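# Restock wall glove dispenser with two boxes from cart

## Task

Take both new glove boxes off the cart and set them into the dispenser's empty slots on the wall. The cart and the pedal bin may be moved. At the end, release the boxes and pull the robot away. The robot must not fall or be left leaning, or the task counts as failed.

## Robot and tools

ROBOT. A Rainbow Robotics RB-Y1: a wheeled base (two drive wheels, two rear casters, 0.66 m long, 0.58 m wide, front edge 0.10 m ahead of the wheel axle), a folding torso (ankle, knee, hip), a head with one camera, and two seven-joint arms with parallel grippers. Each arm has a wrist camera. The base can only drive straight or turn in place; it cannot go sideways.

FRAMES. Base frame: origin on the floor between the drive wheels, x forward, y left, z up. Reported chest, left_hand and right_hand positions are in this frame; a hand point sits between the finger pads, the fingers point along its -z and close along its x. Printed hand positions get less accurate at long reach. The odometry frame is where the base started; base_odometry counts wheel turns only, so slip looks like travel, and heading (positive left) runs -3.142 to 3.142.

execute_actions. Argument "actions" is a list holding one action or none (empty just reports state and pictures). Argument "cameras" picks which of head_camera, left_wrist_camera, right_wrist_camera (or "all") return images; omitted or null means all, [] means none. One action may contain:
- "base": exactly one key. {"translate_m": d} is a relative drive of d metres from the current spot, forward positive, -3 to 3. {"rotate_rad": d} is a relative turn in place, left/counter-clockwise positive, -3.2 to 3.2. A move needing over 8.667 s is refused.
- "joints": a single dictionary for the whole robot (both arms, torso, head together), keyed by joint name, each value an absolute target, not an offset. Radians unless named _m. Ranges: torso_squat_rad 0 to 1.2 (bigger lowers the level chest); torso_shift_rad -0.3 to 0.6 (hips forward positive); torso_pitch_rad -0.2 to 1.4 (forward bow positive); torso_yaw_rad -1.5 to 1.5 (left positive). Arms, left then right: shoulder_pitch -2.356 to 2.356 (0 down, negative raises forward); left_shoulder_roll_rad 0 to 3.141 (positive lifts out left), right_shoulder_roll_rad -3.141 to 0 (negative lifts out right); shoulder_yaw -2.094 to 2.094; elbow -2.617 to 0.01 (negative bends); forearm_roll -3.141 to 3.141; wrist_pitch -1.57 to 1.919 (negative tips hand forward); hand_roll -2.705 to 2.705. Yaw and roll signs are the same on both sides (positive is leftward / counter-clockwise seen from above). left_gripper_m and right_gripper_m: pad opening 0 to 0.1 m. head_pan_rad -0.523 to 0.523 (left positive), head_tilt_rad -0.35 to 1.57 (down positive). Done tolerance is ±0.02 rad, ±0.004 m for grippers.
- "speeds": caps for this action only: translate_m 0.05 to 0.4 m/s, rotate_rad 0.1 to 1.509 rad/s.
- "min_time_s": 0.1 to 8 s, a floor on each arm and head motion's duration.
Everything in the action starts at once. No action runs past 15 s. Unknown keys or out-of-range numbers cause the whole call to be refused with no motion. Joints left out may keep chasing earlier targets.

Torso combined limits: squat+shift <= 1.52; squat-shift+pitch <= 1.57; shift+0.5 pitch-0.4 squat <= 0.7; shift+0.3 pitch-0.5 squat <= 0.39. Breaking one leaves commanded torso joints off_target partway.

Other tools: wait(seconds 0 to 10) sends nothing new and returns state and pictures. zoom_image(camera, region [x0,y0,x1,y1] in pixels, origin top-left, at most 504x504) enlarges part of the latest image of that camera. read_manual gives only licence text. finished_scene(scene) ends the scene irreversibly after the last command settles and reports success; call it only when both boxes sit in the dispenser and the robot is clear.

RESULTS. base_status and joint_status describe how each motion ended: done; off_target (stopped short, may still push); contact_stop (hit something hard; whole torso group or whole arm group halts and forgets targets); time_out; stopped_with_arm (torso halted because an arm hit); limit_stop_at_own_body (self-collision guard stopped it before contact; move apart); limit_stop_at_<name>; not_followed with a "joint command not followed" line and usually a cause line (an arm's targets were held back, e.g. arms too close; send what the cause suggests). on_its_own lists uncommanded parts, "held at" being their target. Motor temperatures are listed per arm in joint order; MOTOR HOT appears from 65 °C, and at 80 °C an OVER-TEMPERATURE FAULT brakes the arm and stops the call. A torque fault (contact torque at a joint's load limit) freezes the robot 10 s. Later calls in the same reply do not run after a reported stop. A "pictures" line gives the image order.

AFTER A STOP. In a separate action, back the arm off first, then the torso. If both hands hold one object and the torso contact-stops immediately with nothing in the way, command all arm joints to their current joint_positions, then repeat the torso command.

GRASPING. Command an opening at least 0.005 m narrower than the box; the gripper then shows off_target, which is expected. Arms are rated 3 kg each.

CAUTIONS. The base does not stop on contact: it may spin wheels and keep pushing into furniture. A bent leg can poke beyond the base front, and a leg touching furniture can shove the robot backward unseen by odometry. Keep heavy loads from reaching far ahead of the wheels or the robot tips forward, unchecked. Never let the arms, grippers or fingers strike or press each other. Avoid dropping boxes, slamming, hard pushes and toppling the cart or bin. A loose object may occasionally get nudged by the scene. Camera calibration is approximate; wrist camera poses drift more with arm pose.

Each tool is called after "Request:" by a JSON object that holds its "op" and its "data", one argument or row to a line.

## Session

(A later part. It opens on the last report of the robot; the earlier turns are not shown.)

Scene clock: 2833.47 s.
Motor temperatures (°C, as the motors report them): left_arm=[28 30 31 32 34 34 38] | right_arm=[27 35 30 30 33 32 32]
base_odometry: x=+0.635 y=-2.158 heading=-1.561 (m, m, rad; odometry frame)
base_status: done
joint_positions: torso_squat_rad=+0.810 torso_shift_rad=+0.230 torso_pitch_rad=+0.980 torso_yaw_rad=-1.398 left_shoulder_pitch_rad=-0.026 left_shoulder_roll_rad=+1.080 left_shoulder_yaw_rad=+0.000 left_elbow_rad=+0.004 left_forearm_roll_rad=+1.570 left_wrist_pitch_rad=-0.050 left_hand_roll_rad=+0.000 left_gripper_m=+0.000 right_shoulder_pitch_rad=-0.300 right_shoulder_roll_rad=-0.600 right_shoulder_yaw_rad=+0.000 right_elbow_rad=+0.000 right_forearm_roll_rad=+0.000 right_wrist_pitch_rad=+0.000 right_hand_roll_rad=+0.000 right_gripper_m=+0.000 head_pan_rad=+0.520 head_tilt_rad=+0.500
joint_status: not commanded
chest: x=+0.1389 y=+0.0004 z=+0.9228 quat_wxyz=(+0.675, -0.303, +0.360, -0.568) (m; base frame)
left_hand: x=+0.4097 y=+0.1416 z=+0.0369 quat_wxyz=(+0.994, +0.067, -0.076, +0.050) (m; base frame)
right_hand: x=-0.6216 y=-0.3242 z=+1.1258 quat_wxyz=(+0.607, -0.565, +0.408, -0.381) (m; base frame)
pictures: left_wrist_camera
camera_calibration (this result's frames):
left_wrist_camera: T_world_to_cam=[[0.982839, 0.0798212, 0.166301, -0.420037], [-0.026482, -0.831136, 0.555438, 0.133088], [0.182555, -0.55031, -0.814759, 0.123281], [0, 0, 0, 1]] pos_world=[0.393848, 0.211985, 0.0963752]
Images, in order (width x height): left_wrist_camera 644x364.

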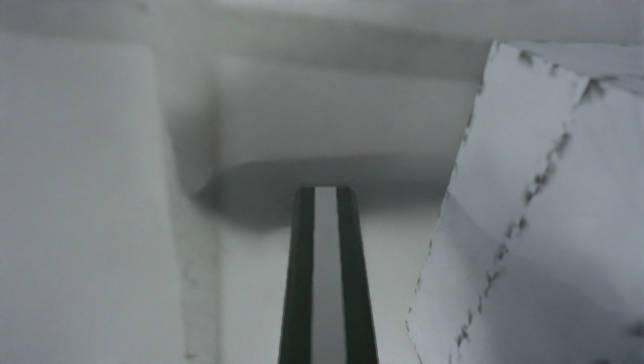

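Request:
{"op": "execute_actions", "data": {
  "actions": [
    {"base":{"translate_m":0.03},"speeds":{"translate_m":0.05}}
  ],
  "cameras": ["left_wrist_camera"]
}}

Request:
{"op": "execute_actions", "data": {
  "actions": [
    {"base":{"translate_m":0.015},"speeds":{"translate_m":0.05}}
  ],
  "cameras": ["left_wrist_camera"]
}}

Scene clock: 2840.37 s.
Motor temperatures (°C, as the motors report them): left_arm=[28 30 31 32 34 34 38] | right_arm=[27 35 30 30 33 32 32]
base_odometry: x=+0.635 y=-2.188 heading=-1.562 (m, m, rad; odometry frame)
base_status: done
joint_positions: torso_squat_rad=+0.810 torso_shift_rad=+0.230 torso_pitch_rad=+0.980 torso_yaw_rad=-1.398 left_shoulder_pitch_rad=-0.026 left_shoulder_roll_rad=+1.080 left_shoulder_yaw_rad=+0.000 left_elbow_rad=+0.004 left_forearm_roll_rad=+1.570 left_wrist_pitch_rad=-0.050 left_hand_roll_rad=+0.000 left_gripper_m=+0.000 right_shoulder_pitch_rad=-0.300 right_shoulder_roll_rad=-0.600 right_shoulder_yaw_rad=+0.000 right_elbow_rad=+0.000 right_forearm_roll_rad=+0.000 right_wrist_pitch_rad=+0.000 right_hand_roll_rad=+0.000 right_gripper_m=+0.000 head_pan_rad=+0.520 head_tilt_rad=+0.500
joint_status: not commanded
chest: x=+0.1390 y=+0.0004 z=+0.9228 quat_wxyz=(+0.675, -0.303, +0.360, -0.568) (m; base frame)
left_hand: x=+0.4097 y=+0.1416 z=+0.0369 quat_wxyz=(+0.994, +0.067, -0.076, +0.050) (m; base frame)
right_hand: x=-0.6216 y=-0.3241 z=+1.1259 quat_wxyz=(+0.607, -0.565, +0.408, -0.381) (m; base frame)
pictures: left_wrist_camera
camera_calibration (this result's frames):
left_wrist_camera: T_world_to_cam=[[0.98284, 0.079825, 0.166291, -0.420032], [-0.0264759, -0.831128, 0.555451, 0.133079], [0.182548, -0.550322, -0.814753, 0.123276], [0, 0, 0, 1]] pos_world=[0.393844, 0.211976, 0.0963682]
Images, in order (width x height): left_wrist_camera 644x364.

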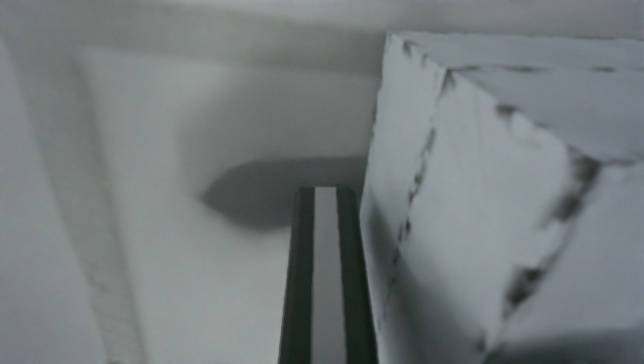

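Scene clock: 2841.93 s.
Motor temperatures (°C, as the motors report them): left_arm=[28 30 31 32 34 34 38] | right_arm=[27 35 30 30 33 32 32]
base_odometry: x=+0.635 y=-2.203 heading=-1.562 (m, m, rad; odometry frame)
base_status: done
joint_positions: torso_squat_rad=+0.810 torso_shift_rad=+0.230 torso_pitch_rad=+0.980 torso_yaw_rad=-1.398 left_shoulder_pitch_rad=-0.026 left_shoulder_roll_rad=+1.080 left_shoulder_yaw_rad=+0.000 left_elbow_rad=+0.004 left_forearm_roll_rad=+1.570 left_wrist_pitch_rad=-0.050 left_hand_roll_rad=+0.000 left_gripper_m=+0.000 right_shoulder_pitch_rad=-0.300 right_shoulder_roll_rad=-0.600 right_shoulder_yaw_rad=+0.000 right_elbow_rad=+0.000 right_forearm_roll_rad=+0.000 right_wrist_pitch_rad=+0.000 right_hand_roll_rad=+0.000 right_gripper_m=+0.000 head_pan_rad=+0.520 head_tilt_rad=+0.500
joint_status: not commanded
chest: x=+0.1390 y=+0.0004 z=+0.9228 quat_wxyz=(+0.675, -0.303, +0.360, -0.568) (m; base frame)
left_hand: x=+0.4097 y=+0.1416 z=+0.0369 quat_wxyz=(+0.994, +0.067, -0.076, +0.050) (m; base frame)
right_hand: x=-0.6216 y=-0.3241 z=+1.1259 quat_wxyz=(+0.607, -0.565, +0.408, -0.381) (m; base frame)
pictures: left_wrist_camera
camera_calibration (this result's frames):
left_wrist_camera: T_world_to_cam=[[0.982857, 0.0798503, 0.166183, -0.419967], [-0.026399, -0.831112, 0.555479, 0.133043], [0.182472, -0.550343, -0.814756, 0.1233], [0, 0, 0, 1]] pos_world=[0.39378, 0.211965, 0.0963478]
Images, in order (width x height): left_wrist_camera 644x364.

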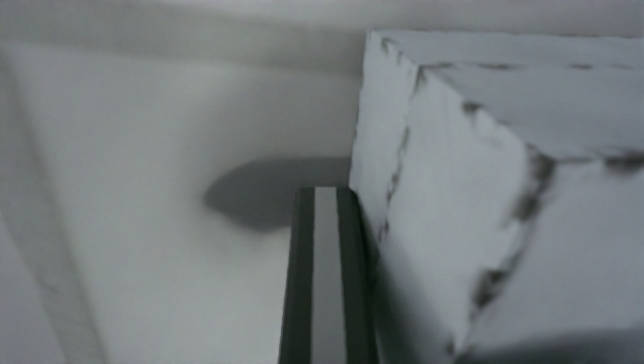

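Touching now. Continue pushing till braced.

Request:
{"op": "execute_actions", "data": {
  "actions": [
    {"base":{"translate_m":0.02},"speeds":{"translate_m":0.05}}
  ],
  "cameras": []
}}

Request:
{"op": "execute_actions", "data": {
  "actions": [
    {"base":{"translate_m":0.02},"speeds":{"translate_m":0.05}}
  ],
  "cameras": []
}}

Request:
{"op": "execute_actions", "data": {
  "actions": [
    {"base":{"translate_m":0.02},"speeds":{"translate_m":0.05}}
  ],
  "cameras": ["left_wrist_camera"]
}}

Scene clock: 2849.27 s.
Motor temperatures (°C, as the motors report them): left_arm=[28 30 31 32 34 34 38] | right_arm=[27 35 30 30 33 32 32]
base_odometry: x=+0.635 y=-2.223 heading=-1.563 (m, m, rad; odometry frame)
base_status: done
joint_positions: torso_squat_rad=+0.810 torso_shift_rad=+0.230 torso_pitch_rad=+0.980 torso_yaw_rad=-1.398 left_shoulder_pitch_rad=-0.026 left_shoulder_roll_rad=+1.080 left_shoulder_yaw_rad=+0.000 left_elbow_rad=+0.004 left_forearm_roll_rad=+1.570 left_wrist_pitch_rad=-0.050 left_hand_roll_rad=+0.000 left_gripper_m=+0.000 right_shoulder_pitch_rad=-0.300 right_shoulder_roll_rad=-0.600 right_shoulder_yaw_rad=+0.000 right_elbow_rad=+0.000 right_forearm_roll_rad=+0.000 right_wrist_pitch_rad=+0.000 right_hand_roll_rad=+0.000 right_gripper_m=+0.000 head_pan_rad=+0.520 head_tilt_rad=+0.500
joint_status: not commanded
chest: x=+0.1390 y=+0.0004 z=+0.9228 quat_wxyz=(+0.675, -0.303, +0.360, -0.568) (m; base frame)
left_hand: x=+0.4096 y=+0.1416 z=+0.0369 quat_wxyz=(+0.994, +0.067, -0.076, +0.050) (m; base frame)
right_hand: x=-0.6216 y=-0.3241 z=+1.1259 quat_wxyz=(+0.607, -0.565, +0.408, -0.381) (m; base frame)
pictures: none
No camera images: the call's "cameras" was empty. Leave "cameras" out to get every camera's image.

Scene clock: 2850.67 s.
Motor temperatures (°C, as the motors report them): left_arm=[28 30 31 32 34 34 38] | right_arm=[27 35 30 30 33 32 32]
base_odometry: x=+0.635 y=-2.243 heading=-1.564 (m, m, rad; odometry frame)
base_status: done
joint_positions: torso_squat_rad=+0.810 torso_shift_rad=+0.230 torso_pitch_rad=+0.980 torso_yaw_rad=-1.398 left_shoulder_pitch_rad=-0.026 left_shoulder_roll_rad=+1.080 left_shoulder_yaw_rad=+0.000 left_elbow_rad=+0.004 left_forearm_roll_rad=+1.570 left_wrist_pitch_rad=-0.050 left_hand_roll_rad=+0.000 left_gripper_m=+0.000 right_shoulder_pitch_rad=-0.300 right_shoulder_roll_rad=-0.600 right_shoulder_yaw_rad=+0.000 right_elbow_rad=+0.000 right_forearm_roll_rad=+0.000 right_wrist_pitch_rad=+0.000 right_hand_roll_rad=+0.000 right_gripper_m=+0.000 head_pan_rad=+0.520 head_tilt_rad=+0.500
joint_status: not commanded
chest: x=+0.1390 y=+0.0004 z=+0.9228 quat_wxyz=(+0.675, -0.303, +0.360, -0.568) (m; base frame)
left_hand: x=+0.4096 y=+0.1416 z=+0.0369 quat_wxyz=(+0.994, +0.067, -0.076, +0.050) (m; base frame)
right_hand: x=-0.6216 y=-0.3241 z=+1.1259 quat_wxyz=(+0.607, -0.565, +0.408, -0.381) (m; base frame)
pictures: none
No camera images: the call's "cameras" was empty. Leave "cameras" out to get every camera's image.

Scene clock: 2852.07 s.
Motor temperatures (°C, as the motors report them): left_arm=[28 30 31 32 34 34 38] | right_arm=[27 35 30 30 33 32 32]
base_odometry: x=+0.635 y=-2.263 heading=-1.564 (m, m, rad; odometry frame)
base_status: done
joint_positions: torso_squat_rad=+0.810 torso_shift_rad=+0.230 torso_pitch_rad=+0.980 torso_yaw_rad=-1.398 left_shoulder_pitch_rad=-0.026 left_shoulder_roll_rad=+1.080 left_shoulder_yaw_rad=+0.000 left_elbow_rad=+0.004 left_forearm_roll_rad=+1.570 left_wrist_pitch_rad=-0.050 left_hand_roll_rad=+0.000 left_gripper_m=+0.000 right_shoulder_pitch_rad=-0.300 right_shoulder_roll_rad=-0.600 right_shoulder_yaw_rad=+0.000 right_elbow_rad=+0.000 right_forearm_roll_rad=+0.000 right_wrist_pitch_rad=+0.000 right_hand_roll_rad=+0.000 right_gripper_m=+0.000 head_pan_rad=+0.520 head_tilt_rad=+0.500
joint_status: not commanded
chest: x=+0.1390 y=+0.0004 z=+0.9228 quat_wxyz=(+0.675, -0.303, +0.360, -0.568) (m; base frame)
left_hand: x=+0.4096 y=+0.1416 z=+0.0369 quat_wxyz=(+0.994, +0.067, -0.076, +0.050) (m; base frame)
right_hand: x=-0.6216 y=-0.3241 z=+1.1259 quat_wxyz=(+0.607, -0.565, +0.408, -0.381) (m; base frame)
pictures: left_wrist_camera
camera_calibration (this result's frames):
left_wrist_camera: T_world_to_cam=[[0.982877, 0.0798688, 0.166054, -0.419893], [-0.0263142, -0.831102, 0.555497, 0.133002], [0.182375, -0.550355, -0.814769, 0.123341], [0, 0, 0, 1]] pos_world=[0.393709, 0.211955, 0.0963373]
Images, in order (width x height): left_wrist_camera 644x364.

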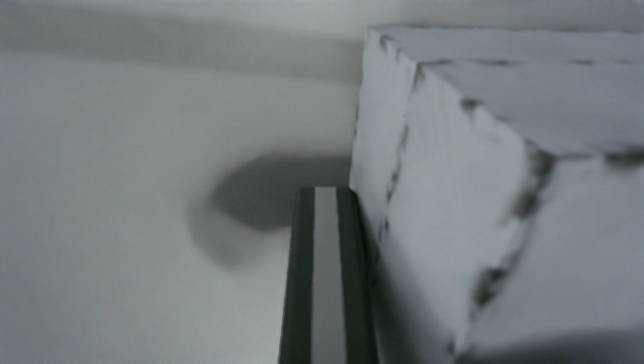

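Not braced yet; use the arm for finer push.

Request:
{"op": "execute_actions", "data": {
  "actions": [
    {"base":{"translate_m":0.015},"speeds":{"translate_m":0.05}}
  ],
  "cameras": []
}}

Request:
{"op": "execute_actions", "data": {
  "actions": [
    {"base":{"translate_m":0.015},"speeds":{"translate_m":0.05}}
  ],
  "cameras": []
}}

Request:
{"op": "execute_actions", "data": {
  "actions": [
    {"base":{"translate_m":0.015},"speeds":{"translate_m":0.05}}
  ],
  "cameras": []
}}

Request:
{"op": "execute_actions", "data": {
  "actions": [
    {"base":{"translate_m":0.015},"speeds":{"translate_m":0.05}}
  ],
  "cameras": ["left_wrist_camera"]
}}

Scene clock: 2858.97 s.
Motor temperatures (°C, as the motors report them): left_arm=[28 30 31 32 34 34 38] | right_arm=[27 35 30 30 33 32 32]
base_odometry: x=+0.636 y=-2.278 heading=-1.565 (m, m, rad; odometry frame)
base_status: done
joint_positions: torso_squat_rad=+0.810 torso_shift_rad=+0.230 torso_pitch_rad=+0.980 torso_yaw_rad=-1.398 left_shoulder_pitch_rad=-0.026 left_shoulder_roll_rad=+1.080 left_shoulder_yaw_rad=+0.000 left_elbow_rad=+0.004 left_forearm_roll_rad=+1.570 left_wrist_pitch_rad=-0.050 left_hand_roll_rad=+0.000 left_gripper_m=+0.000 right_shoulder_pitch_rad=-0.300 right_shoulder_roll_rad=-0.600 right_shoulder_yaw_rad=+0.000 right_elbow_rad=+0.000 right_forearm_roll_rad=+0.000 right_wrist_pitch_rad=+0.000 right_hand_roll_rad=+0.000 right_gripper_m=+0.000 head_pan_rad=+0.520 head_tilt_rad=+0.500
joint_status: not commanded
chest: x=+0.1390 y=+0.0004 z=+0.9228 quat_wxyz=(+0.675, -0.303, +0.360, -0.568) (m; base frame)
left_hand: x=+0.4096 y=+0.1416 z=+0.0369 quat_wxyz=(+0.994, +0.067, -0.076, +0.050) (m; base frame)
right_hand: x=-0.6216 y=-0.3241 z=+1.1259 quat_wxyz=(+0.607, -0.565, +0.408, -0.381) (m; base frame)
pictures: none
No camera images: the call's "cameras" was empty. Leave "cameras" out to get every camera's image.

Scene clock: 2860.37 s.
Motor temperatures (°C, as the motors report them): left_arm=[28 30 31 32 34 34 38] | right_arm=[27 35 30 30 33 32 32]
base_odometry: x=+0.636 y=-2.293 heading=-1.565 (m, m, rad; odometry frame)
base_status: done
joint_positions: torso_squat_rad=+0.810 torso_shift_rad=+0.230 torso_pitch_rad=+0.980 torso_yaw_rad=-1.398 left_shoulder_pitch_rad=-0.026 left_shoulder_roll_rad=+1.080 left_shoulder_yaw_rad=+0.000 left_elbow_rad=+0.004 left_forearm_roll_rad=+1.570 left_wrist_pitch_rad=-0.050 left_hand_roll_rad=+0.000 left_gripper_m=+0.000 right_shoulder_pitch_rad=-0.300 right_shoulder_roll_rad=-0.600 right_shoulder_yaw_rad=+0.000 right_elbow_rad=+0.000 right_forearm_roll_rad=+0.000 right_wrist_pitch_rad=+0.000 right_hand_roll_rad=+0.000 right_gripper_m=+0.000 head_pan_rad=+0.520 head_tilt_rad=+0.500
joint_status: not commanded
chest: x=+0.1390 y=+0.0004 z=+0.9228 quat_wxyz=(+0.675, -0.303, +0.360, -0.568) (m; base frame)
left_hand: x=+0.4096 y=+0.1416 z=+0.0369 quat_wxyz=(+0.994, +0.067, -0.076, +0.050) (m; base frame)
right_hand: x=-0.6216 y=-0.3241 z=+1.1259 quat_wxyz=(+0.607, -0.565, +0.408, -0.381) (m; base frame)
pictures: none
No camera images: the call's "cameras" was empty. Leave "cameras" out to get every camera's image.

Scene clock: 2861.87 s.
Motor temperatures (°C, as the motors report them): left_arm=[28 30 31 32 34 34 38] | right_arm=[27 35 30 30 33 32 32]
base_odometry: x=+0.636 y=-2.308 heading=-1.565 (m, m, rad; odometry frame)
base_status: done
joint_positions: torso_squat_rad=+0.810 torso_shift_rad=+0.230 torso_pitch_rad=+0.980 torso_yaw_rad=-1.398 left_shoulder_pitch_rad=-0.026 left_shoulder_roll_rad=+1.080 left_shoulder_yaw_rad=+0.000 left_elbow_rad=+0.004 left_forearm_roll_rad=+1.570 left_wrist_pitch_rad=-0.050 left_hand_roll_rad=+0.000 left_gripper_m=+0.000 right_shoulder_pitch_rad=-0.300 right_shoulder_roll_rad=-0.600 right_shoulder_yaw_rad=+0.000 right_elbow_rad=+0.000 right_forearm_roll_rad=+0.000 right_wrist_pitch_rad=+0.000 right_hand_roll_rad=+0.000 right_gripper_m=+0.000 head_pan_rad=+0.520 head_tilt_rad=+0.500
joint_status: not commanded
chest: x=+0.1390 y=+0.0004 z=+0.9228 quat_wxyz=(+0.675, -0.303, +0.360, -0.568) (m; base frame)
left_hand: x=+0.4096 y=+0.1416 z=+0.0369 quat_wxyz=(+0.994, +0.067, -0.076, +0.050) (m; base frame)
right_hand: x=-0.6216 y=-0.3241 z=+1.1259 quat_wxyz=(+0.607, -0.565, +0.408, -0.381) (m; base frame)
pictures: none
No camera images: the call's "cameras" was empty. Leave "cameras" out to get every camera's image.

Scene clock: 2863.27 s.
Motor temperatures (°C, as the motors report them): left_arm=[28 30 31 32 34 34 38] | right_arm=[27 35 30 30 33 32 32]
base_odometry: x=+0.636 y=-2.323 heading=-1.565 (m, m, rad; odometry frame)
base_status: done
joint_positions: torso_squat_rad=+0.810 torso_shift_rad=+0.230 torso_pitch_rad=+0.980 torso_yaw_rad=-1.398 left_shoulder_pitch_rad=-0.026 left_shoulder_roll_rad=+1.080 left_shoulder_yaw_rad=+0.000 left_elbow_rad=+0.004 left_forearm_roll_rad=+1.570 left_wrist_pitch_rad=-0.050 left_hand_roll_rad=+0.000 left_gripper_m=+0.000 right_shoulder_pitch_rad=-0.300 right_shoulder_roll_rad=-0.600 right_shoulder_yaw_rad=+0.000 right_elbow_rad=+0.000 right_forearm_roll_rad=+0.000 right_wrist_pitch_rad=+0.000 right_hand_roll_rad=+0.000 right_gripper_m=+0.000 head_pan_rad=+0.520 head_tilt_rad=+0.500
joint_status: not commanded
chest: x=+0.1390 y=+0.0004 z=+0.9228 quat_wxyz=(+0.675, -0.303, +0.360, -0.568) (m; base frame)
left_hand: x=+0.4096 y=+0.1416 z=+0.0369 quat_wxyz=(+0.994, +0.067, -0.076, +0.050) (m; base frame)
right_hand: x=-0.6216 y=-0.3241 z=+1.1259 quat_wxyz=(+0.607, -0.565, +0.408, -0.381) (m; base frame)
pictures: left_wrist_camera
camera_calibration (this result's frames):
left_wrist_camera: T_world_to_cam=[[0.982884, 0.0798915, 0.166001, -0.419866], [-0.0262727, -0.831079, 0.555534, 0.132972], [0.182342, -0.550387, -0.814755, 0.123348], [0, 0, 0, 1]] pos_world=[0.393682, 0.211943, 0.0963258]
Images, in order (width x height): left_wrist_camera 644x364.

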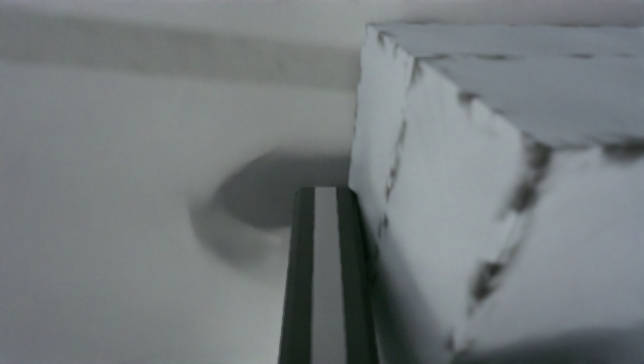

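Request:
{"op": "execute_actions", "data": {
  "actions": [
    {"base":{"translate_m":0.05},"speeds":{"translate_m":0.05}}
  ],
  "cameras": ["left_wrist_camera"]
}}

Request:
{"op": "execute_actions", "data": {
  "actions": [
    {"base":{"translate_m":0.02},"speeds":{"translate_m":0.05}}
  ],
  "cameras": ["left_wrist_camera"]
}}

Scene clock: 2869.17 s.
Motor temperatures (°C, as the motors report them): left_arm=[28 30 31 32 34 34 38] | right_arm=[27 36 30 30 33 32 32]
base_odometry: x=+0.636 y=-2.373 heading=-1.565 (m, m, rad; odometry frame)
base_status: done
joint_positions: torso_squat_rad=+0.810 torso_shift_rad=+0.230 torso_pitch_rad=+0.980 torso_yaw_rad=-1.398 left_shoulder_pitch_rad=-0.026 left_shoulder_roll_rad=+1.080 left_shoulder_yaw_rad=+0.000 left_elbow_rad=+0.004 left_forearm_roll_rad=+1.570 left_wrist_pitch_rad=-0.050 left_hand_roll_rad=+0.000 left_gripper_m=+0.000 right_shoulder_pitch_rad=-0.300 right_shoulder_roll_rad=-0.600 right_shoulder_yaw_rad=+0.000 right_elbow_rad=+0.000 right_forearm_roll_rad=+0.000 right_wrist_pitch_rad=+0.000 right_hand_roll_rad=+0.000 right_gripper_m=+0.000 head_pan_rad=+0.520 head_tilt_rad=+0.500
joint_status: not commanded
chest: x=+0.1390 y=+0.0004 z=+0.9228 quat_wxyz=(+0.675, -0.303, +0.360, -0.568) (m; base frame)
left_hand: x=+0.4096 y=+0.1416 z=+0.0369 quat_wxyz=(+0.994, +0.067, -0.076, +0.050) (m; base frame)
right_hand: x=-0.6216 y=-0.3241 z=+1.1259 quat_wxyz=(+0.607, -0.565, +0.408, -0.381) (m; base frame)
pictures: left_wrist_camera
camera_calibration (this result's frames):
left_wrist_camera: T_world_to_cam=[[0.982884, 0.079891, 0.166002, -0.419871], [-0.0262742, -0.831078, 0.555535, 0.132974], [0.182343, -0.550388, -0.814754, 0.123344], [0, 0, 0, 1]] pos_world=[0.393687, 0.211943, 0.0963229]
Images, in order (width x height): left_wrist_camera 644x364.

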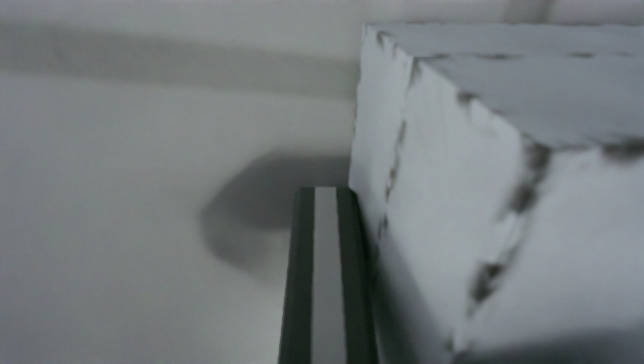

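Scene clock: 2870.37 s.
Motor temperatures (°C, as the motors report them): left_arm=[28 30 31 32 34 34 38] | right_arm=[27 36 30 30 33 32 32]
base_odometry: x=+0.636 y=-2.393 heading=-1.564 (m, m, rad; odometry frame)
base_status: done
joint_positions: torso_squat_rad=+0.810 torso_shift_rad=+0.230 torso_pitch_rad=+0.980 torso_yaw_rad=-1.398 left_shoulder_pitch_rad=-0.026 left_shoulder_roll_rad=+1.077 left_shoulder_yaw_rad=+0.000 left_elbow_rad=+0.004 left_forearm_roll_rad=+1.570 left_wrist_pitch_rad=-0.049 left_hand_roll_rad=+0.000 left_gripper_m=+0.000 right_shoulder_pitch_rad=-0.300 right_shoulder_roll_rad=-0.600 right_shoulder_yaw_rad=+0.000 right_elbow_rad=+0.000 right_forearm_roll_rad=+0.000 right_wrist_pitch_rad=+0.000 right_hand_roll_rad=+0.000 right_gripper_m=+0.000 head_pan_rad=+0.520 head_tilt_rad=+0.500
joint_status: not commanded
chest: x=+0.1390 y=+0.0004 z=+0.9228 quat_wxyz=(+0.675, -0.303, +0.360, -0.568) (m; base frame)
left_hand: x=+0.4074 y=+0.1416 z=+0.0365 quat_wxyz=(+0.994, +0.067, -0.074, +0.050) (m; base frame)
right_hand: x=-0.6215 y=-0.3241 z=+1.1260 quat_wxyz=(+0.607, -0.566, +0.408, -0.381) (m; base frame)
pictures: left_wrist_camera
camera_calibration (this result's frames):
left_wrist_camera: T_world_to_cam=[[0.983414, 0.0803294, 0.162617, -0.417808], [-0.0239951, -0.831076, 0.555642, 0.13215], [0.179782, -0.550328, -0.815364, 0.124509], [0, 0, 0, 1]] pos_world=[0.391665, 0.211909, 0.0960347]
Images, in order (width x height): left_wrist_camera 644x364.

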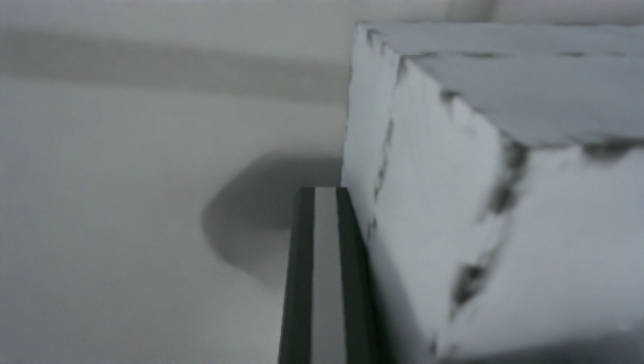

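Braced lightly. Lift in steps.

Request:
{"op": "execute_actions", "data": {
  "actions": [
    {"joints":{"torso_squat_rad":0.75}}
  ],
  "cameras": []
}}

Request:
{"op": "execute_actions", "data": {
  "actions": [
    {"joints":{"torso_squat_rad":0.69}}
  ],
  "cameras": ["left_wrist_camera"]
}}

Request:
{"op": "execute_actions", "data": {
  "actions": [
    {"joints":{"torso_squat_rad":0.62,"left_wrist_pitch_rad":-0.09},"min_time_s":0.5}
  ],
  "cameras": ["left_wrist_camera"]
}}

Scene clock: 2876.20 s.
Motor temperatures (°C, as the motors report them): left_arm=[28 30 31 32 34 35 38] | right_arm=[27 36 30 30 33 32 32]
base_odometry: x=+0.636 y=-2.393 heading=-1.564 (m, m, rad; odometry frame)
base_status: not commanded
joint_positions: torso_squat_rad=+0.750 torso_shift_rad=+0.230 torso_pitch_rad=+0.981 torso_yaw_rad=-1.398 left_shoulder_pitch_rad=-0.026 left_shoulder_roll_rad=+1.074 left_shoulder_yaw_rad=+0.000 left_elbow_rad=+0.005 left_forearm_roll_rad=+1.570 left_wrist_pitch_rad=-0.048 left_hand_roll_rad=+0.000 left_gripper_m=+0.000 right_shoulder_pitch_rad=-0.300 right_shoulder_roll_rad=-0.600 right_shoulder_yaw_rad=+0.000 right_elbow_rad=+0.000 right_forearm_roll_rad=+0.000 right_wrist_pitch_rad=+0.000 right_hand_roll_rad=+0.000 right_gripper_m=+0.000 head_pan_rad=+0.520 head_tilt_rad=+0.500
joint_status: all done
chest: x=+0.1461 y=+0.0004 z=+0.9513 quat_wxyz=(+0.675, -0.303, +0.361, -0.568) (m; base frame)
left_hand: x=+0.4109 y=+0.1417 z=+0.0644 quat_wxyz=(+0.994, +0.067, -0.071, +0.050) (m; base frame)
right_hand: x=-0.6142 y=-0.3242 z=+1.1554 quat_wxyz=(+0.607, -0.566, +0.408, -0.381) (m; base frame)
pictures: none
No camera images: the call's "cameras" was empty. Leave "cameras" out to get every camera's image.

Scene clock: 2877.13 s.
Motor temperatures (°C, as the motors report them): left_arm=[28 30 31 32 34 35 38] | right_arm=[27 36 30 30 33 32 32]
base_odometry: x=+0.636 y=-2.393 heading=-1.564 (m, m, rad; odometry frame)
base_status: not commanded
joint_positions: torso_squat_rad=+0.690 torso_shift_rad=+0.230 torso_pitch_rad=+0.982 torso_yaw_rad=-1.398 left_shoulder_pitch_rad=-0.025 left_shoulder_roll_rad=+1.072 left_shoulder_yaw_rad=+0.000 left_elbow_rad=+0.005 left_forearm_roll_rad=+1.570 left_wrist_pitch_rad=-0.047 left_hand_roll_rad=+0.000 left_gripper_m=+0.000 right_shoulder_pitch_rad=-0.300 right_shoulder_roll_rad=-0.600 right_shoulder_yaw_rad=+0.000 right_elbow_rad=+0.000 right_forearm_roll_rad=+0.000 right_wrist_pitch_rad=+0.000 right_hand_roll_rad=+0.000 right_gripper_m=+0.000 head_pan_rad=+0.520 head_tilt_rad=+0.500
joint_status: all done
chest: x=+0.1525 y=+0.0005 z=+0.9781 quat_wxyz=(+0.675, -0.303, +0.361, -0.568) (m; base frame)
left_hand: x=+0.4146 y=+0.1421 z=+0.0910 quat_wxyz=(+0.994, +0.068, -0.069, +0.050) (m; base frame)
right_hand: x=-0.6076 y=-0.3242 z=+1.1825 quat_wxyz=(+0.607, -0.566, +0.408, -0.381) (m; base frame)
pictures: left_wrist_camera
camera_calibration (this result's frames):
left_wrist_camera: T_world_to_cam=[[0.984816, 0.0809759, 0.15356, -0.433708], [-0.0182144, -0.831472, 0.555268, 0.100193], [0.172644, -0.549634, -0.817372, 0.170994], [0, 0, 0, 1]] pos_world=[0.399426, 0.212412, 0.150732]
Images, in order (width x height): left_wrist_camera 644x364.

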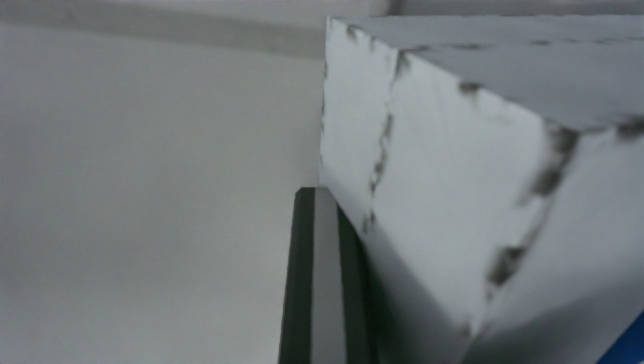

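Scene clock: 2878.00 s.
Motor temperatures (°C, as the motors report them): left_arm=[28 30 31 32 34 35 38] | right_arm=[27 36 30 30 33 32 32]
base_odometry: x=+0.636 y=-2.393 heading=-1.564 (m, m, rad; odometry frame)
base_status: not commanded
joint_positions: torso_squat_rad=+0.686 torso_shift_rad=+0.231 torso_pitch_rad=+0.983 torso_yaw_rad=-1.398 left_shoulder_pitch_rad=-0.024 left_shoulder_roll_rad=+1.064 left_shoulder_yaw_rad=+0.000 left_elbow_rad=+0.007 left_forearm_roll_rad=+1.570 left_wrist_pitch_rad=-0.046 left_hand_roll_rad=+0.000 left_gripper_m=+0.000 right_shoulder_pitch_rad=-0.300 right_shoulder_roll_rad=-0.600 right_shoulder_yaw_rad=+0.000 right_elbow_rad=+0.000 right_forearm_roll_rad=+0.000 right_wrist_pitch_rad=+0.000 right_hand_roll_rad=+0.000 right_gripper_m=+0.000 head_pan_rad=+0.520 head_tilt_rad=+0.500
joint_status: torso_squat_rad stopped_with_arm (moved -0.004 of -0.070); left_wrist_pitch_rad contact_stop (moved +0.001 of -0.043)
on_its_own: torso_squat_rad is held at +0.686, not at your +0.620, since it stopped_with_arm; left_wrist_pitch_rad is held at -0.047, not at your -0.090, since a contact_stop
chest: x=+0.1532 y=+0.0005 z=+0.9794 quat_wxyz=(+0.675, -0.304, +0.361, -0.567) (m; base frame)
left_hand: x=+0.4079 y=+0.1432 z=+0.0916 quat_wxyz=(+0.994, +0.069, -0.064, +0.050) (m; base frame)
right_hand: x=-0.6066 y=-0.3243 z=+1.1847 quat_wxyz=(+0.607, -0.566, +0.408, -0.380) (m; base frame)
pictures: left_wrist_camera
camera_calibration (this result's frames):
left_wrist_camera: T_world_to_cam=[[0.986319, 0.0812684, 0.143422, -0.426959], [-0.0119551, -0.832477, 0.553931, 0.0983675], [0.164412, -0.548067, -0.820117, 0.176591], [0, 0, 0, 1]] pos_world=[0.39326, 0.213371, 0.151572]
Images, in order (width x height): left_wrist_camera 644x364.

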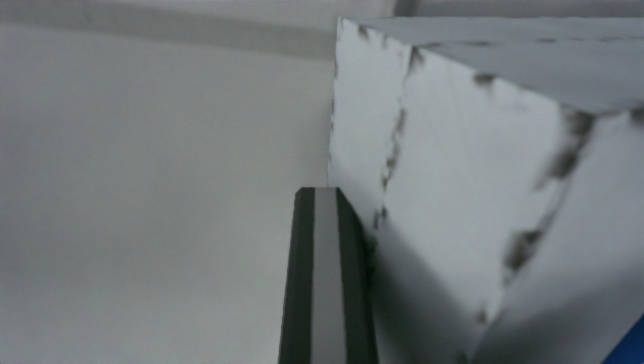

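Request:
{"op": "execute_actions", "data": {
  "actions": [
    {"joints":{"torso_squat_rad":0.62,"torso_shift_rad":0.22,"torso_pitch_rad":0.98,"left_shoulder_roll_rad":1.07,"left_wrist_pitch_rad":-0.047,"left_shoulder_pitch_rad":-0.025,"left_elbow_rad":0.005}}
  ],
  "cameras": ["left_wrist_camera"]
}}

Request:
{"op": "execute_actions", "data": {
  "actions": [
    {"joints":{"torso_squat_rad":0.55,"torso_shift_rad":0.23}}
  ],
  "cameras": ["left_wrist_camera"]
}}

Scene clock: 2884.03 s.
Motor temperatures (°C, as the motors report them): left_arm=[28 30 31 32 34 36 38] | right_arm=[27 36 30 30 33 32 32]
base_odometry: x=+0.636 y=-2.393 heading=-1.564 (m, m, rad; odometry frame)
base_status: not commanded
joint_positions: torso_squat_rad=+0.620 torso_shift_rad=+0.220 torso_pitch_rad=+0.981 torso_yaw_rad=-1.398 left_shoulder_pitch_rad=-0.024 left_shoulder_roll_rad=+1.066 left_shoulder_yaw_rad=+0.000 left_elbow_rad=+0.006 left_forearm_roll_rad=+1.570 left_wrist_pitch_rad=-0.046 left_hand_roll_rad=+0.000 left_gripper_m=+0.000 right_shoulder_pitch_rad=-0.300 right_shoulder_roll_rad=-0.600 right_shoulder_yaw_rad=+0.000 right_elbow_rad=+0.000 right_forearm_roll_rad=+0.000 right_wrist_pitch_rad=+0.000 right_hand_roll_rad=+0.000 right_gripper_m=+0.000 head_pan_rad=+0.520 head_tilt_rad=+0.500
joint_status: all done
chest: x=+0.1534 y=+0.0005 z=+1.0087 quat_wxyz=(+0.675, -0.303, +0.360, -0.568) (m; base frame)
left_hand: x=+0.4117 y=+0.1429 z=+0.1215 quat_wxyz=(+0.994, +0.068, -0.066, +0.050) (m; base frame)
right_hand: x=-0.6069 y=-0.3243 z=+1.2123 quat_wxyz=(+0.607, -0.566, +0.408, -0.381) (m; base frame)
pictures: left_wrist_camera
camera_calibration (this result's frames):
left_wrist_camera: T_world_to_cam=[[0.985746, 0.081227, 0.147334, -0.43522], [-0.0143019, -0.832103, 0.554436, 0.0824506], [0.167632, -0.548641, -0.819081, 0.199012], [0, 0, 0, 1]] pos_world=[0.396835, 0.213145, 0.181416]
Images, in order (width x height): left_wrist_camera 644x364.

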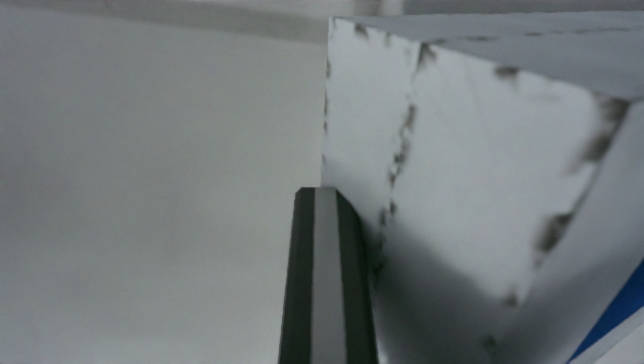

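Scene clock: 2885.00 s.
Motor temperatures (°C, as the motors report them): left_arm=[28 30 31 32 34 36 38] | right_arm=[27 36 30 30 33 32 32]
base_odometry: x=+0.636 y=-2.393 heading=-1.564 (m, m, rad; odometry frame)
base_status: not commanded
joint_positions: torso_squat_rad=+0.550 torso_shift_rad=+0.230 torso_pitch_rad=+0.981 torso_yaw_rad=-1.398 left_shoulder_pitch_rad=-0.024 left_shoulder_roll_rad=+1.064 left_shoulder_yaw_rad=+0.000 left_elbow_rad=+0.006 left_forearm_roll_rad=+1.570 left_wrist_pitch_rad=-0.045 left_hand_roll_rad=+0.000 left_gripper_m=+0.000 right_shoulder_pitch_rad=-0.300 right_shoulder_roll_rad=-0.600 right_shoulder_yaw_rad=+0.000 right_elbow_rad=+0.000 right_forearm_roll_rad=+0.000 right_wrist_pitch_rad=+0.000 right_hand_roll_rad=+0.000 right_gripper_m=+0.000 head_pan_rad=+0.520 head_tilt_rad=+0.500
joint_status: all done
chest: x=+0.1653 y=+0.0005 z=+1.0337 quat_wxyz=(+0.675, -0.303, +0.361, -0.568) (m; base frame)
left_hand: x=+0.4215 y=+0.1430 z=+0.1463 quat_wxyz=(+0.994, +0.068, -0.065, +0.050) (m; base frame)
right_hand: x=-0.5950 y=-0.3243 z=+1.2375 quat_wxyz=(+0.607, -0.566, +0.408, -0.381) (m; base frame)
pictures: left_wrist_camera
camera_calibration (this result's frames):
left_wrist_camera: T_world_to_cam=[[0.986152, 0.0815979, 0.144379, -0.448368], [-0.0123122, -0.832158, 0.554402, 0.0681221], [0.165384, -0.548503, -0.81963, 0.218659], [0, 0, 0, 1]] pos_world=[0.406835, 0.213209, 0.206187]
Images, in order (width x height): left_wrist_camera 644x364.

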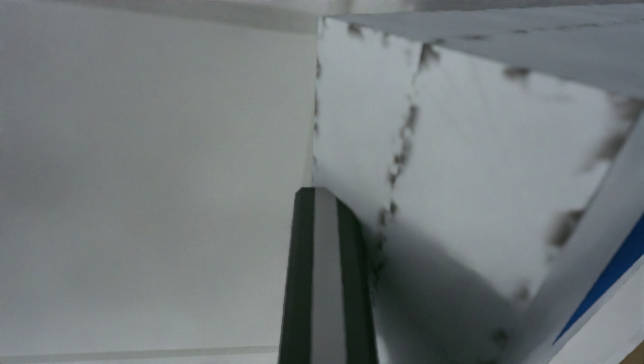

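Request:
{"op": "execute_actions", "data": {
  "actions": [
    {"joints":{"torso_squat_rad":0.48,"left_shoulder_roll_rad":1.085},"min_time_s":0.8}
  ],
  "cameras": ["left_wrist_camera"]
}}

Request:
{"op": "execute_actions", "data": {
  "actions": [
    {"joints":{"torso_squat_rad":0.41,"left_shoulder_roll_rad":1.12},"min_time_s":0.8}
  ],
  "cameras": ["left_wrist_camera"]
}}

Scene clock: 2893.00 s.
Motor temperatures (°C, as the motors report them): left_arm=[28 31 31 32 34 38 38] | right_arm=[27 36 30 30 33 32 32]
base_odometry: x=+0.636 y=-2.393 heading=-1.564 (m, m, rad; odometry frame)
base_status: not commanded
joint_positions: torso_squat_rad=+0.480 torso_shift_rad=+0.230 torso_pitch_rad=+0.981 torso_yaw_rad=-1.397 left_shoulder_pitch_rad=-0.024 left_shoulder_roll_rad=+1.077 left_shoulder_yaw_rad=+0.000 left_elbow_rad=+0.007 left_forearm_roll_rad=+1.570 left_wrist_pitch_rad=-0.045 left_hand_roll_rad=+0.000 left_gripper_m=+0.000 right_shoulder_pitch_rad=-0.300 right_shoulder_roll_rad=-0.600 right_shoulder_yaw_rad=+0.000 right_elbow_rad=+0.000 right_forearm_roll_rad=+0.000 right_wrist_pitch_rad=+0.000 right_hand_roll_rad=+0.000 right_gripper_m=+0.000 head_pan_rad=+0.520 head_tilt_rad=+0.500
joint_status: all done
chest: x=+0.1706 y=+0.0005 z=+1.0572 quat_wxyz=(+0.675, -0.303, +0.360, -0.568) (m; base frame)
left_hand: x=+0.4365 y=+0.1444 z=+0.1710 quat_wxyz=(+0.994, +0.069, -0.071, +0.050) (m; base frame)
right_hand: x=-0.5896 y=-0.3243 z=+1.2609 quat_wxyz=(+0.607, -0.566, +0.408, -0.381) (m; base frame)
pictures: left_wrist_camera
camera_calibration (this result's frames):
left_wrist_camera: T_world_to_cam=[[0.984446, 0.0797211, 0.156561, -0.467912], [-0.0203867, -0.833269, 0.552491, 0.0597478], [0.174503, -0.547089, -0.818683, 0.232857], [0, 0, 0, 1]] pos_world=[0.421218, 0.214482, 0.230883]
Images, in order (width x height): left_wrist_camera 644x364.

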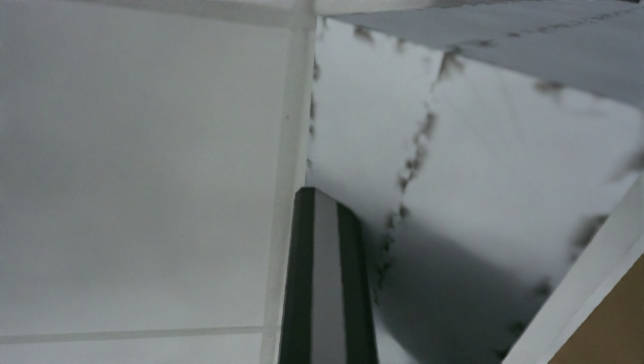

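Scene clock: 2893.63 s.
Motor temperatures (°C, as the motors report them): left_arm=[28 31 31 32 34 39 38] | right_arm=[27 36 30 30 33 32 32]
base_odometry: x=+0.636 y=-2.393 heading=-1.564 (m, m, rad; odometry frame)
base_status: not commanded
joint_positions: torso_squat_rad=+0.474 torso_shift_rad=+0.230 torso_pitch_rad=+0.981 torso_yaw_rad=-1.397 left_shoulder_pitch_rad=-0.022 left_shoulder_roll_rad=+1.070 left_shoulder_yaw_rad=+0.000 left_elbow_rad=+0.007 left_forearm_roll_rad=+1.570 left_wrist_pitch_rad=-0.042 left_hand_roll_rad=+0.000 left_gripper_m=+0.000 right_shoulder_pitch_rad=-0.300 right_shoulder_roll_rad=-0.600 right_shoulder_yaw_rad=+0.000 right_elbow_rad=+0.000 right_forearm_roll_rad=+0.000 right_wrist_pitch_rad=+0.000 right_hand_roll_rad=+0.000 right_gripper_m=+0.000 head_pan_rad=+0.520 head_tilt_rad=+0.500
joint_status: torso_squat_rad stopped_with_arm (moved -0.006 of -0.070); left_shoulder_roll_rad contact_stop (moved -0.007 of +0.043)
on_its_own: torso_squat_rad is held at +0.474, not at your +0.410, since it stopped_with_arm; left_shoulder_roll_rad is held at +1.074, not at your +1.120, since a contact_stop
chest: x=+0.1712 y=+0.0005 z=+1.0591 quat_wxyz=(+0.675, -0.303, +0.361, -0.568) (m; base frame)
left_hand: x=+0.4305 y=+0.1450 z=+0.1721 quat_wxyz=(+0.994, +0.070, -0.066, +0.050) (m; base frame)
right_hand: x=-0.5889 y=-0.3244 z=+1.2632 quat_wxyz=(+0.607, -0.566, +0.408, -0.380) (m; base frame)
pictures: left_wrist_camera
camera_calibration (this result's frames):
left_wrist_camera: T_world_to_cam=[[0.985995, 0.0801311, 0.146265, -0.46112], [-0.0141743, -0.833575, 0.552225, 0.0569074], [0.166173, -0.546564, -0.820765, 0.23905], [0, 0, 0, 1]] pos_world=[0.415745, 0.215043, 0.232224]
Images, in order (width x height): left_wrist_camera 644x364.

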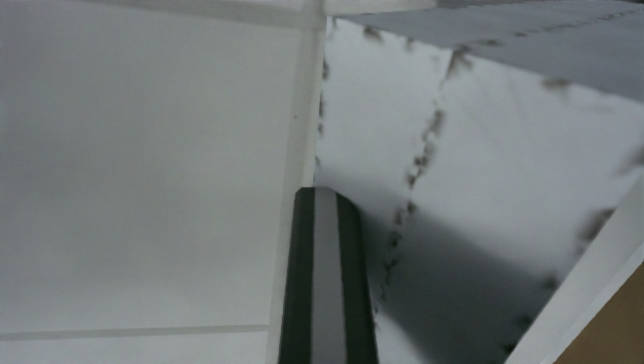

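Request:
{"op": "execute_actions", "data": {
  "actions": [
    {"joints":{"torso_squat_rad":0.41,"torso_shift_rad":0.23,"torso_pitch_rad":0.98,"left_shoulder_roll_rad":1.078,"left_wrist_pitch_rad":-0.045,"left_shoulder_pitch_rad":-0.024,"left_elbow_rad":0.006}}
  ],
  "cameras": ["left_wrist_camera"]
}}

Request:
{"op": "execute_actions", "data": {
  "actions": [
    {"joints":{"left_shoulder_roll_rad":1.1},"min_time_s":1}
  ],
  "cameras": ["left_wrist_camera"]
}}

Scene clock: 2901.37 s.
Motor temperatures (°C, as the motors report them): left_arm=[28 31 31 32 34 39 38] | right_arm=[27 36 30 30 33 32 32]
base_odometry: x=+0.636 y=-2.393 heading=-1.564 (m, m, rad; odometry frame)
base_status: not commanded
joint_positions: torso_squat_rad=+0.410 torso_shift_rad=+0.230 torso_pitch_rad=+0.980 torso_yaw_rad=-1.397 left_shoulder_pitch_rad=-0.023 left_shoulder_roll_rad=+1.075 left_shoulder_yaw_rad=+0.000 left_elbow_rad=+0.007 left_forearm_roll_rad=+1.570 left_wrist_pitch_rad=-0.044 left_hand_roll_rad=+0.000 left_gripper_m=+0.000 right_shoulder_pitch_rad=-0.300 right_shoulder_roll_rad=-0.600 right_shoulder_yaw_rad=+0.000 right_elbow_rad=+0.000 right_forearm_roll_rad=+0.000 right_wrist_pitch_rad=+0.000 right_hand_roll_rad=+0.000 right_gripper_m=+0.000 head_pan_rad=+0.520 head_tilt_rad=+0.500
joint_status: all done
chest: x=+0.1753 y=+0.0006 z=+1.0779 quat_wxyz=(+0.675, -0.303, +0.360, -0.568) (m; base frame)
left_hand: x=+0.4401 y=+0.1450 z=+0.1917 quat_wxyz=(+0.994, +0.069, -0.070, +0.050) (m; base frame)
right_hand: x=-0.5850 y=-0.3244 z=+1.2810 quat_wxyz=(+0.607, -0.565, +0.408, -0.381) (m; base frame)
pictures: left_wrist_camera
camera_calibration (this result's frames):
left_wrist_camera: T_world_to_cam=[[0.984755, 0.0795473, 0.15469, -0.474469], [-0.0193455, -0.833702, 0.551875, 0.0486424], [0.172865, -0.546455, -0.819454, 0.25035], [0, 0, 0, 1]] pos_world=[0.4249, 0.215101, 0.251701]
Images, in order (width x height): left_wrist_camera 644x364.

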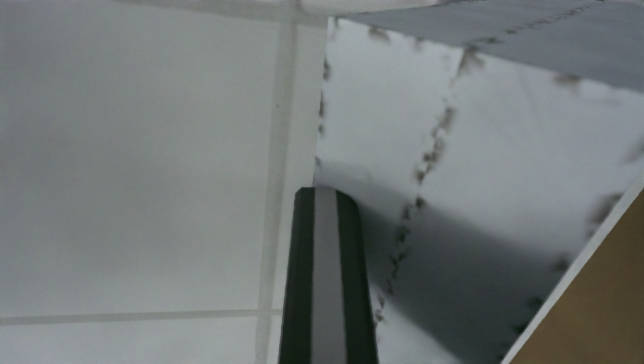

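Scene clock: 2902.73 s.
Motor temperatures (°C, as the motors report them): left_arm=[28 31 31 32 34 39 38] | right_arm=[27 36 30 30 33 32 32]
base_odometry: x=+0.636 y=-2.393 heading=-1.564 (m, m, rad; odometry frame)
base_status: not commanded
joint_positions: torso_squat_rad=+0.410 torso_shift_rad=+0.230 torso_pitch_rad=+0.980 torso_yaw_rad=-1.397 left_shoulder_pitch_rad=-0.021 left_shoulder_roll_rad=+1.083 left_shoulder_yaw_rad=+0.000 left_elbow_rad=+0.007 left_forearm_roll_rad=+1.570 left_wrist_pitch_rad=-0.040 left_hand_roll_rad=+0.000 left_gripper_m=+0.000 right_shoulder_pitch_rad=-0.300 right_shoulder_roll_rad=-0.600 right_shoulder_yaw_rad=+0.000 right_elbow_rad=+0.000 right_forearm_roll_rad=+0.000 right_wrist_pitch_rad=+0.000 right_hand_roll_rad=+0.000 right_gripper_m=+0.000 head_pan_rad=+0.520 head_tilt_rad=+0.500
joint_status: left_shoulder_roll_rad contact_stop (moved +0.008 of +0.025)
chest: x=+0.1752 y=+0.0006 z=+1.0779 quat_wxyz=(+0.675, -0.303, +0.360, -0.568) (m; base frame)
left_hand: x=+0.4453 y=+0.1467 z=+0.1926 quat_wxyz=(+0.994, +0.070, -0.072, +0.049) (m; base frame)
right_hand: x=-0.5851 y=-0.3245 z=+1.2810 quat_wxyz=(+0.608, -0.565, +0.408, -0.381) (m; base frame)
pictures: left_wrist_camera
camera_calibration (this result's frames):
left_wrist_camera: T_world_to_cam=[[0.984268, 0.0777047, 0.158679, -0.480121], [-0.0227583, -0.834858, 0.549994, 0.0517433], [0.175212, -0.544953, -0.819956, 0.249942], [0, 0, 0, 1]] pos_world=[0.429953, 0.216713, 0.252668]
Images, in order (width x height): left_wrist_camera 644x364.

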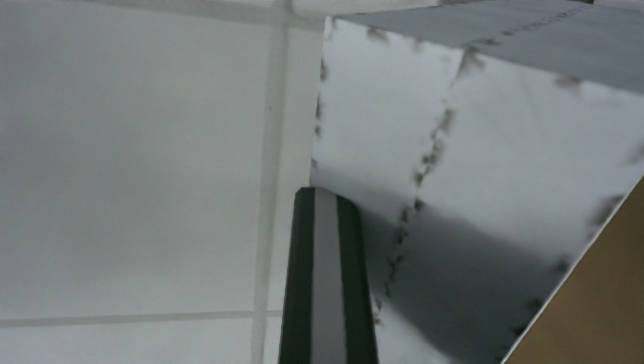

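Request:
{"op": "execute_actions", "data": {
  "actions": [
    {"joints":{"torso_squat_rad":0.35,"left_shoulder_roll_rad":1.09,"left_wrist_pitch_rad":-0.045,"left_shoulder_pitch_rad":-0.024,"left_elbow_rad":0.006}}
  ],
  "cameras": ["left_wrist_camera"]
}}

Request:
{"op": "execute_actions", "data": {
  "actions": [
    {"joints":{"torso_squat_rad":0.3,"left_shoulder_roll_rad":1.11}}
  ],
  "cameras": ["left_wrist_camera"]
}}

Scene clock: 2909.77 s.
Motor temperatures (°C, as the motors report them): left_arm=[28 32 31 32 34 39 38] | right_arm=[27 36 30 30 33 32 32]
base_odometry: x=+0.636 y=-2.393 heading=-1.564 (m, m, rad; odometry frame)
base_status: not commanded
joint_positions: torso_squat_rad=+0.350 torso_shift_rad=+0.230 torso_pitch_rad=+0.980 torso_yaw_rad=-1.397 left_shoulder_pitch_rad=-0.023 left_shoulder_roll_rad=+1.087 left_shoulder_yaw_rad=+0.000 left_elbow_rad=+0.007 left_forearm_roll_rad=+1.570 left_wrist_pitch_rad=-0.044 left_hand_roll_rad=+0.000 left_gripper_m=+0.000 right_shoulder_pitch_rad=-0.300 right_shoulder_roll_rad=-0.600 right_shoulder_yaw_rad=+0.000 right_elbow_rad=+0.000 right_forearm_roll_rad=+0.000 right_wrist_pitch_rad=+0.000 right_hand_roll_rad=+0.000 right_gripper_m=+0.000 head_pan_rad=+0.520 head_tilt_rad=+0.500
joint_status: all done
chest: x=+0.1788 y=+0.0006 z=+1.0931 quat_wxyz=(+0.675, -0.303, +0.360, -0.568) (m; base frame)
left_hand: x=+0.4529 y=+0.1461 z=+0.2081 quat_wxyz=(+0.993, +0.070, -0.076, +0.050) (m; base frame)
right_hand: x=-0.5815 y=-0.3245 z=+1.2961 quat_wxyz=(+0.608, -0.565, +0.408, -0.381) (m; base frame)
pictures: left_wrist_camera
camera_calibration (this result's frames):
left_wrist_camera: T_world_to_cam=[[0.982906, 0.0777835, 0.166868, -0.491166], [-0.0273867, -0.834509, 0.550314, 0.0448081], [0.182058, -0.545477, -0.818114, 0.257551], [0, 0, 0, 1]] pos_world=[0.437108, 0.216086, 0.268008]
Images, in order (width x height): left_wrist_camera 644x364.

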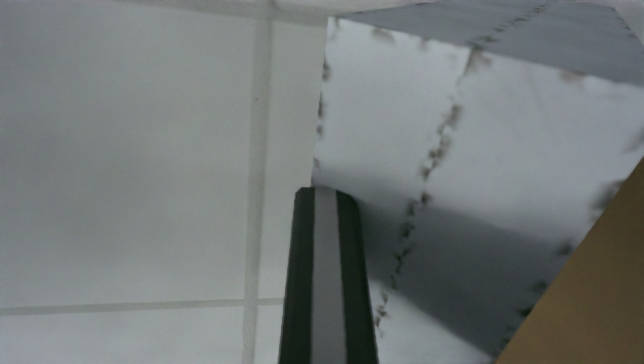

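Scene clock: 2910.63 s.
Motor temperatures (°C, as the motors report them): left_arm=[28 32 31 32 34 39 38] | right_arm=[27 36 30 30 33 32 32]
base_odometry: x=+0.636 y=-2.393 heading=-1.564 (m, m, rad; odometry frame)
base_status: not commanded
joint_positions: torso_squat_rad=+0.300 torso_shift_rad=+0.230 torso_pitch_rad=+0.980 torso_yaw_rad=-1.397 left_shoulder_pitch_rad=-0.023 left_shoulder_roll_rad=+1.106 left_shoulder_yaw_rad=+0.000 left_elbow_rad=+0.007 left_forearm_roll_rad=+1.570 left_wrist_pitch_rad=-0.044 left_hand_roll_rad=+0.000 left_gripper_m=+0.000 right_shoulder_pitch_rad=-0.300 right_shoulder_roll_rad=-0.600 right_shoulder_yaw_rad=+0.000 right_elbow_rad=+0.000 right_forearm_roll_rad=+0.000 right_wrist_pitch_rad=+0.000 right_hand_roll_rad=+0.000 right_gripper_m=+0.000 head_pan_rad=+0.520 head_tilt_rad=+0.500
joint_status: all done
chest: x=+0.1813 y=+0.0006 z=+1.1040 quat_wxyz=(+0.675, -0.303, +0.360, -0.568) (m; base frame)
left_hand: x=+0.4698 y=+0.1474 z=+0.2211 quat_wxyz=(+0.993, +0.070, -0.085, +0.049) (m; base frame)
right_hand: x=-0.5791 y=-0.3245 z=+1.3069 quat_wxyz=(+0.608, -0.565, +0.408, -0.381) (m; base frame)
pictures: left_wrist_camera
camera_calibration (this result's frames):
left_wrist_camera: T_world_to_cam=[[0.979778, 0.0751124, 0.185453, -0.512306], [-0.0396555, -0.83558, 0.547935, 0.045719], [0.196117, -0.544209, -0.815705, 0.258504], [0, 0, 0, 1]] pos_world=[0.453062, 0.217363, 0.280821]
Images, in order (width x height): left_wrist_camera 644x364.

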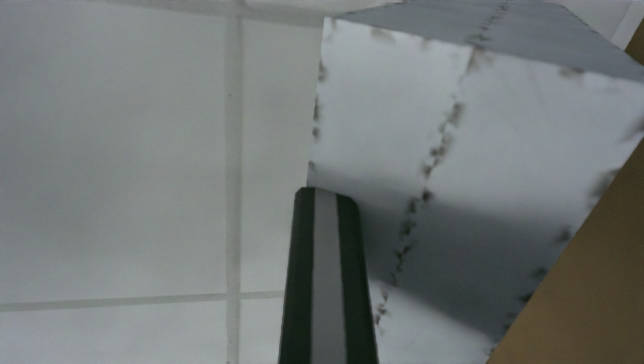

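Now mostly push forward.

Request:
{"op": "execute_actions", "data": {
  "actions": [
    {"joints":{"torso_squat_rad":0.25,"left_shoulder_roll_rad":1.15},"min_time_s":1}
  ],
  "cameras": ["left_wrist_camera"]
}}

Request:
{"op": "execute_actions", "data": {
  "actions": [
    {"joints":{"torso_squat_rad":0.22,"left_shoulder_roll_rad":1.21},"min_time_s":1.5}
  ],
  "cameras": ["left_wrist_camera"]
}}

Scene clock: 2916.83 s.
Motor temperatures (°C, as the motors report them): left_arm=[28 32 31 32 34 39 38] | right_arm=[27 36 30 30 33 32 32]
base_odometry: x=+0.636 y=-2.393 heading=-1.564 (m, m, rad; odometry frame)
base_status: not commanded
joint_positions: torso_squat_rad=+0.267 torso_shift_rad=+0.229 torso_pitch_rad=+0.979 torso_yaw_rad=-1.397 left_shoulder_pitch_rad=-0.023 left_shoulder_roll_rad=+1.145 left_shoulder_yaw_rad=+0.000 left_elbow_rad=+0.007 left_forearm_roll_rad=+1.570 left_wrist_pitch_rad=-0.044 left_hand_roll_rad=+0.000 left_gripper_m=+0.000 right_shoulder_pitch_rad=-0.300 right_shoulder_roll_rad=-0.600 right_shoulder_yaw_rad=+0.000 right_elbow_rad=+0.000 right_forearm_roll_rad=+0.000 right_wrist_pitch_rad=+0.000 right_hand_roll_rad=+0.000 right_gripper_m=+0.000 head_pan_rad=+0.520 head_tilt_rad=+0.500
joint_status: all done
chest: x=+0.1824 y=+0.0006 z=+1.1106 quat_wxyz=(+0.676, -0.303, +0.360, -0.568) (m; base frame)
left_hand: x=+0.5004 y=+0.1501 z=+0.2328 quat_wxyz=(+0.991, +0.071, -0.105, +0.048) (m; base frame)
right_hand: x=-0.5781 y=-0.3245 z=+1.3130 quat_wxyz=(+0.608, -0.565, +0.407, -0.381) (m; base frame)
pictures: left_wrist_camera
camera_calibration (this result's frames):
left_wrist_camera: T_world_to_cam=[[0.972257, 0.0695802, 0.223328, -0.548809], [-0.0646208, -0.837686, 0.542315, 0.0568888], [0.224814, -0.541701, -0.80995, 0.247418], [0, 0, 0, 1]] pos_world=[0.481637, 0.219868, 0.29211]
Images, in order (width x height): left_wrist_camera 644x364.

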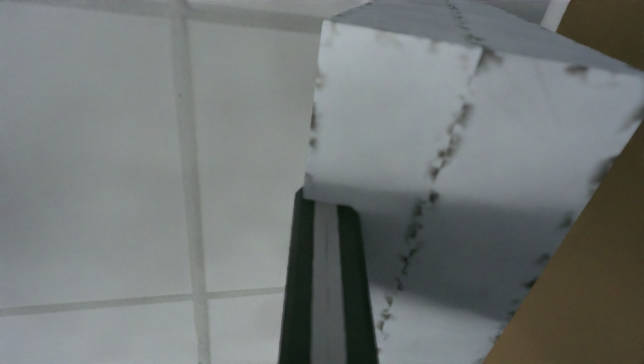

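Scene clock: 2918.63 s.
Motor temperatures (°C, as the motors report them): left_arm=[28 32 31 32 34 38 38] | right_arm=[27 36 30 30 33 32 32]
base_odometry: x=+0.636 y=-2.393 heading=-1.565 (m, m, rad; odometry frame)
base_status: not commanded
joint_positions: torso_squat_rad=+0.267 torso_shift_rad=+0.230 torso_pitch_rad=+0.980 torso_yaw_rad=-1.397 left_shoulder_pitch_rad=-0.023 left_shoulder_roll_rad=+1.210 left_shoulder_yaw_rad=+0.000 left_elbow_rad=+0.006 left_forearm_roll_rad=+1.570 left_wrist_pitch_rad=-0.045 left_hand_roll_rad=+0.000 left_gripper_m=+0.000 right_shoulder_pitch_rad=-0.300 right_shoulder_roll_rad=-0.600 right_shoulder_yaw_rad=+0.000 right_elbow_rad=+0.000 right_forearm_roll_rad=+0.000 right_wrist_pitch_rad=+0.000 right_hand_roll_rad=+0.000 right_gripper_m=+0.000 head_pan_rad=+0.520 head_tilt_rad=+0.500
joint_status: torso_squat_rad off_target (ended at +0.267, target +0.220); the others done
on_its_own: torso_squat_rad is held at +0.267, not at your +0.220
chest: x=+0.1828 y=+0.0006 z=+1.1104 quat_wxyz=(+0.675, -0.303, +0.360, -0.568) (m; base frame)
left_hand: x=+0.5488 y=+0.1533 z=+0.2431 quat_wxyz=(+0.987, +0.072, -0.137, +0.046) (m; base frame)
right_hand: x=-0.5776 y=-0.3243 z=+1.3132 quat_wxyz=(+0.608, -0.565, +0.408, -0.381) (m; base frame)
pictures: left_wrist_camera
camera_calibration (this result's frames):
left_wrist_camera: T_world_to_cam=[[0.956251, 0.0603107, 0.286263, -0.603501], [-0.106192, -0.840217, 0.53175, 0.0828898], [0.272594, -0.538885, -0.797054, 0.216825], [0, 0, 0, 1]] pos_world=[0.526796, 0.222887, 0.301505]
Images, in order (width x height): left_wrist_camera 644x364.

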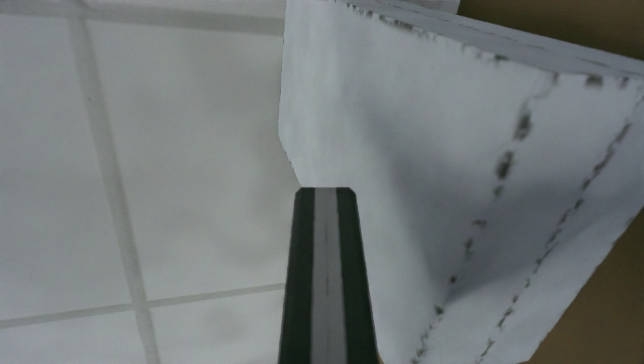

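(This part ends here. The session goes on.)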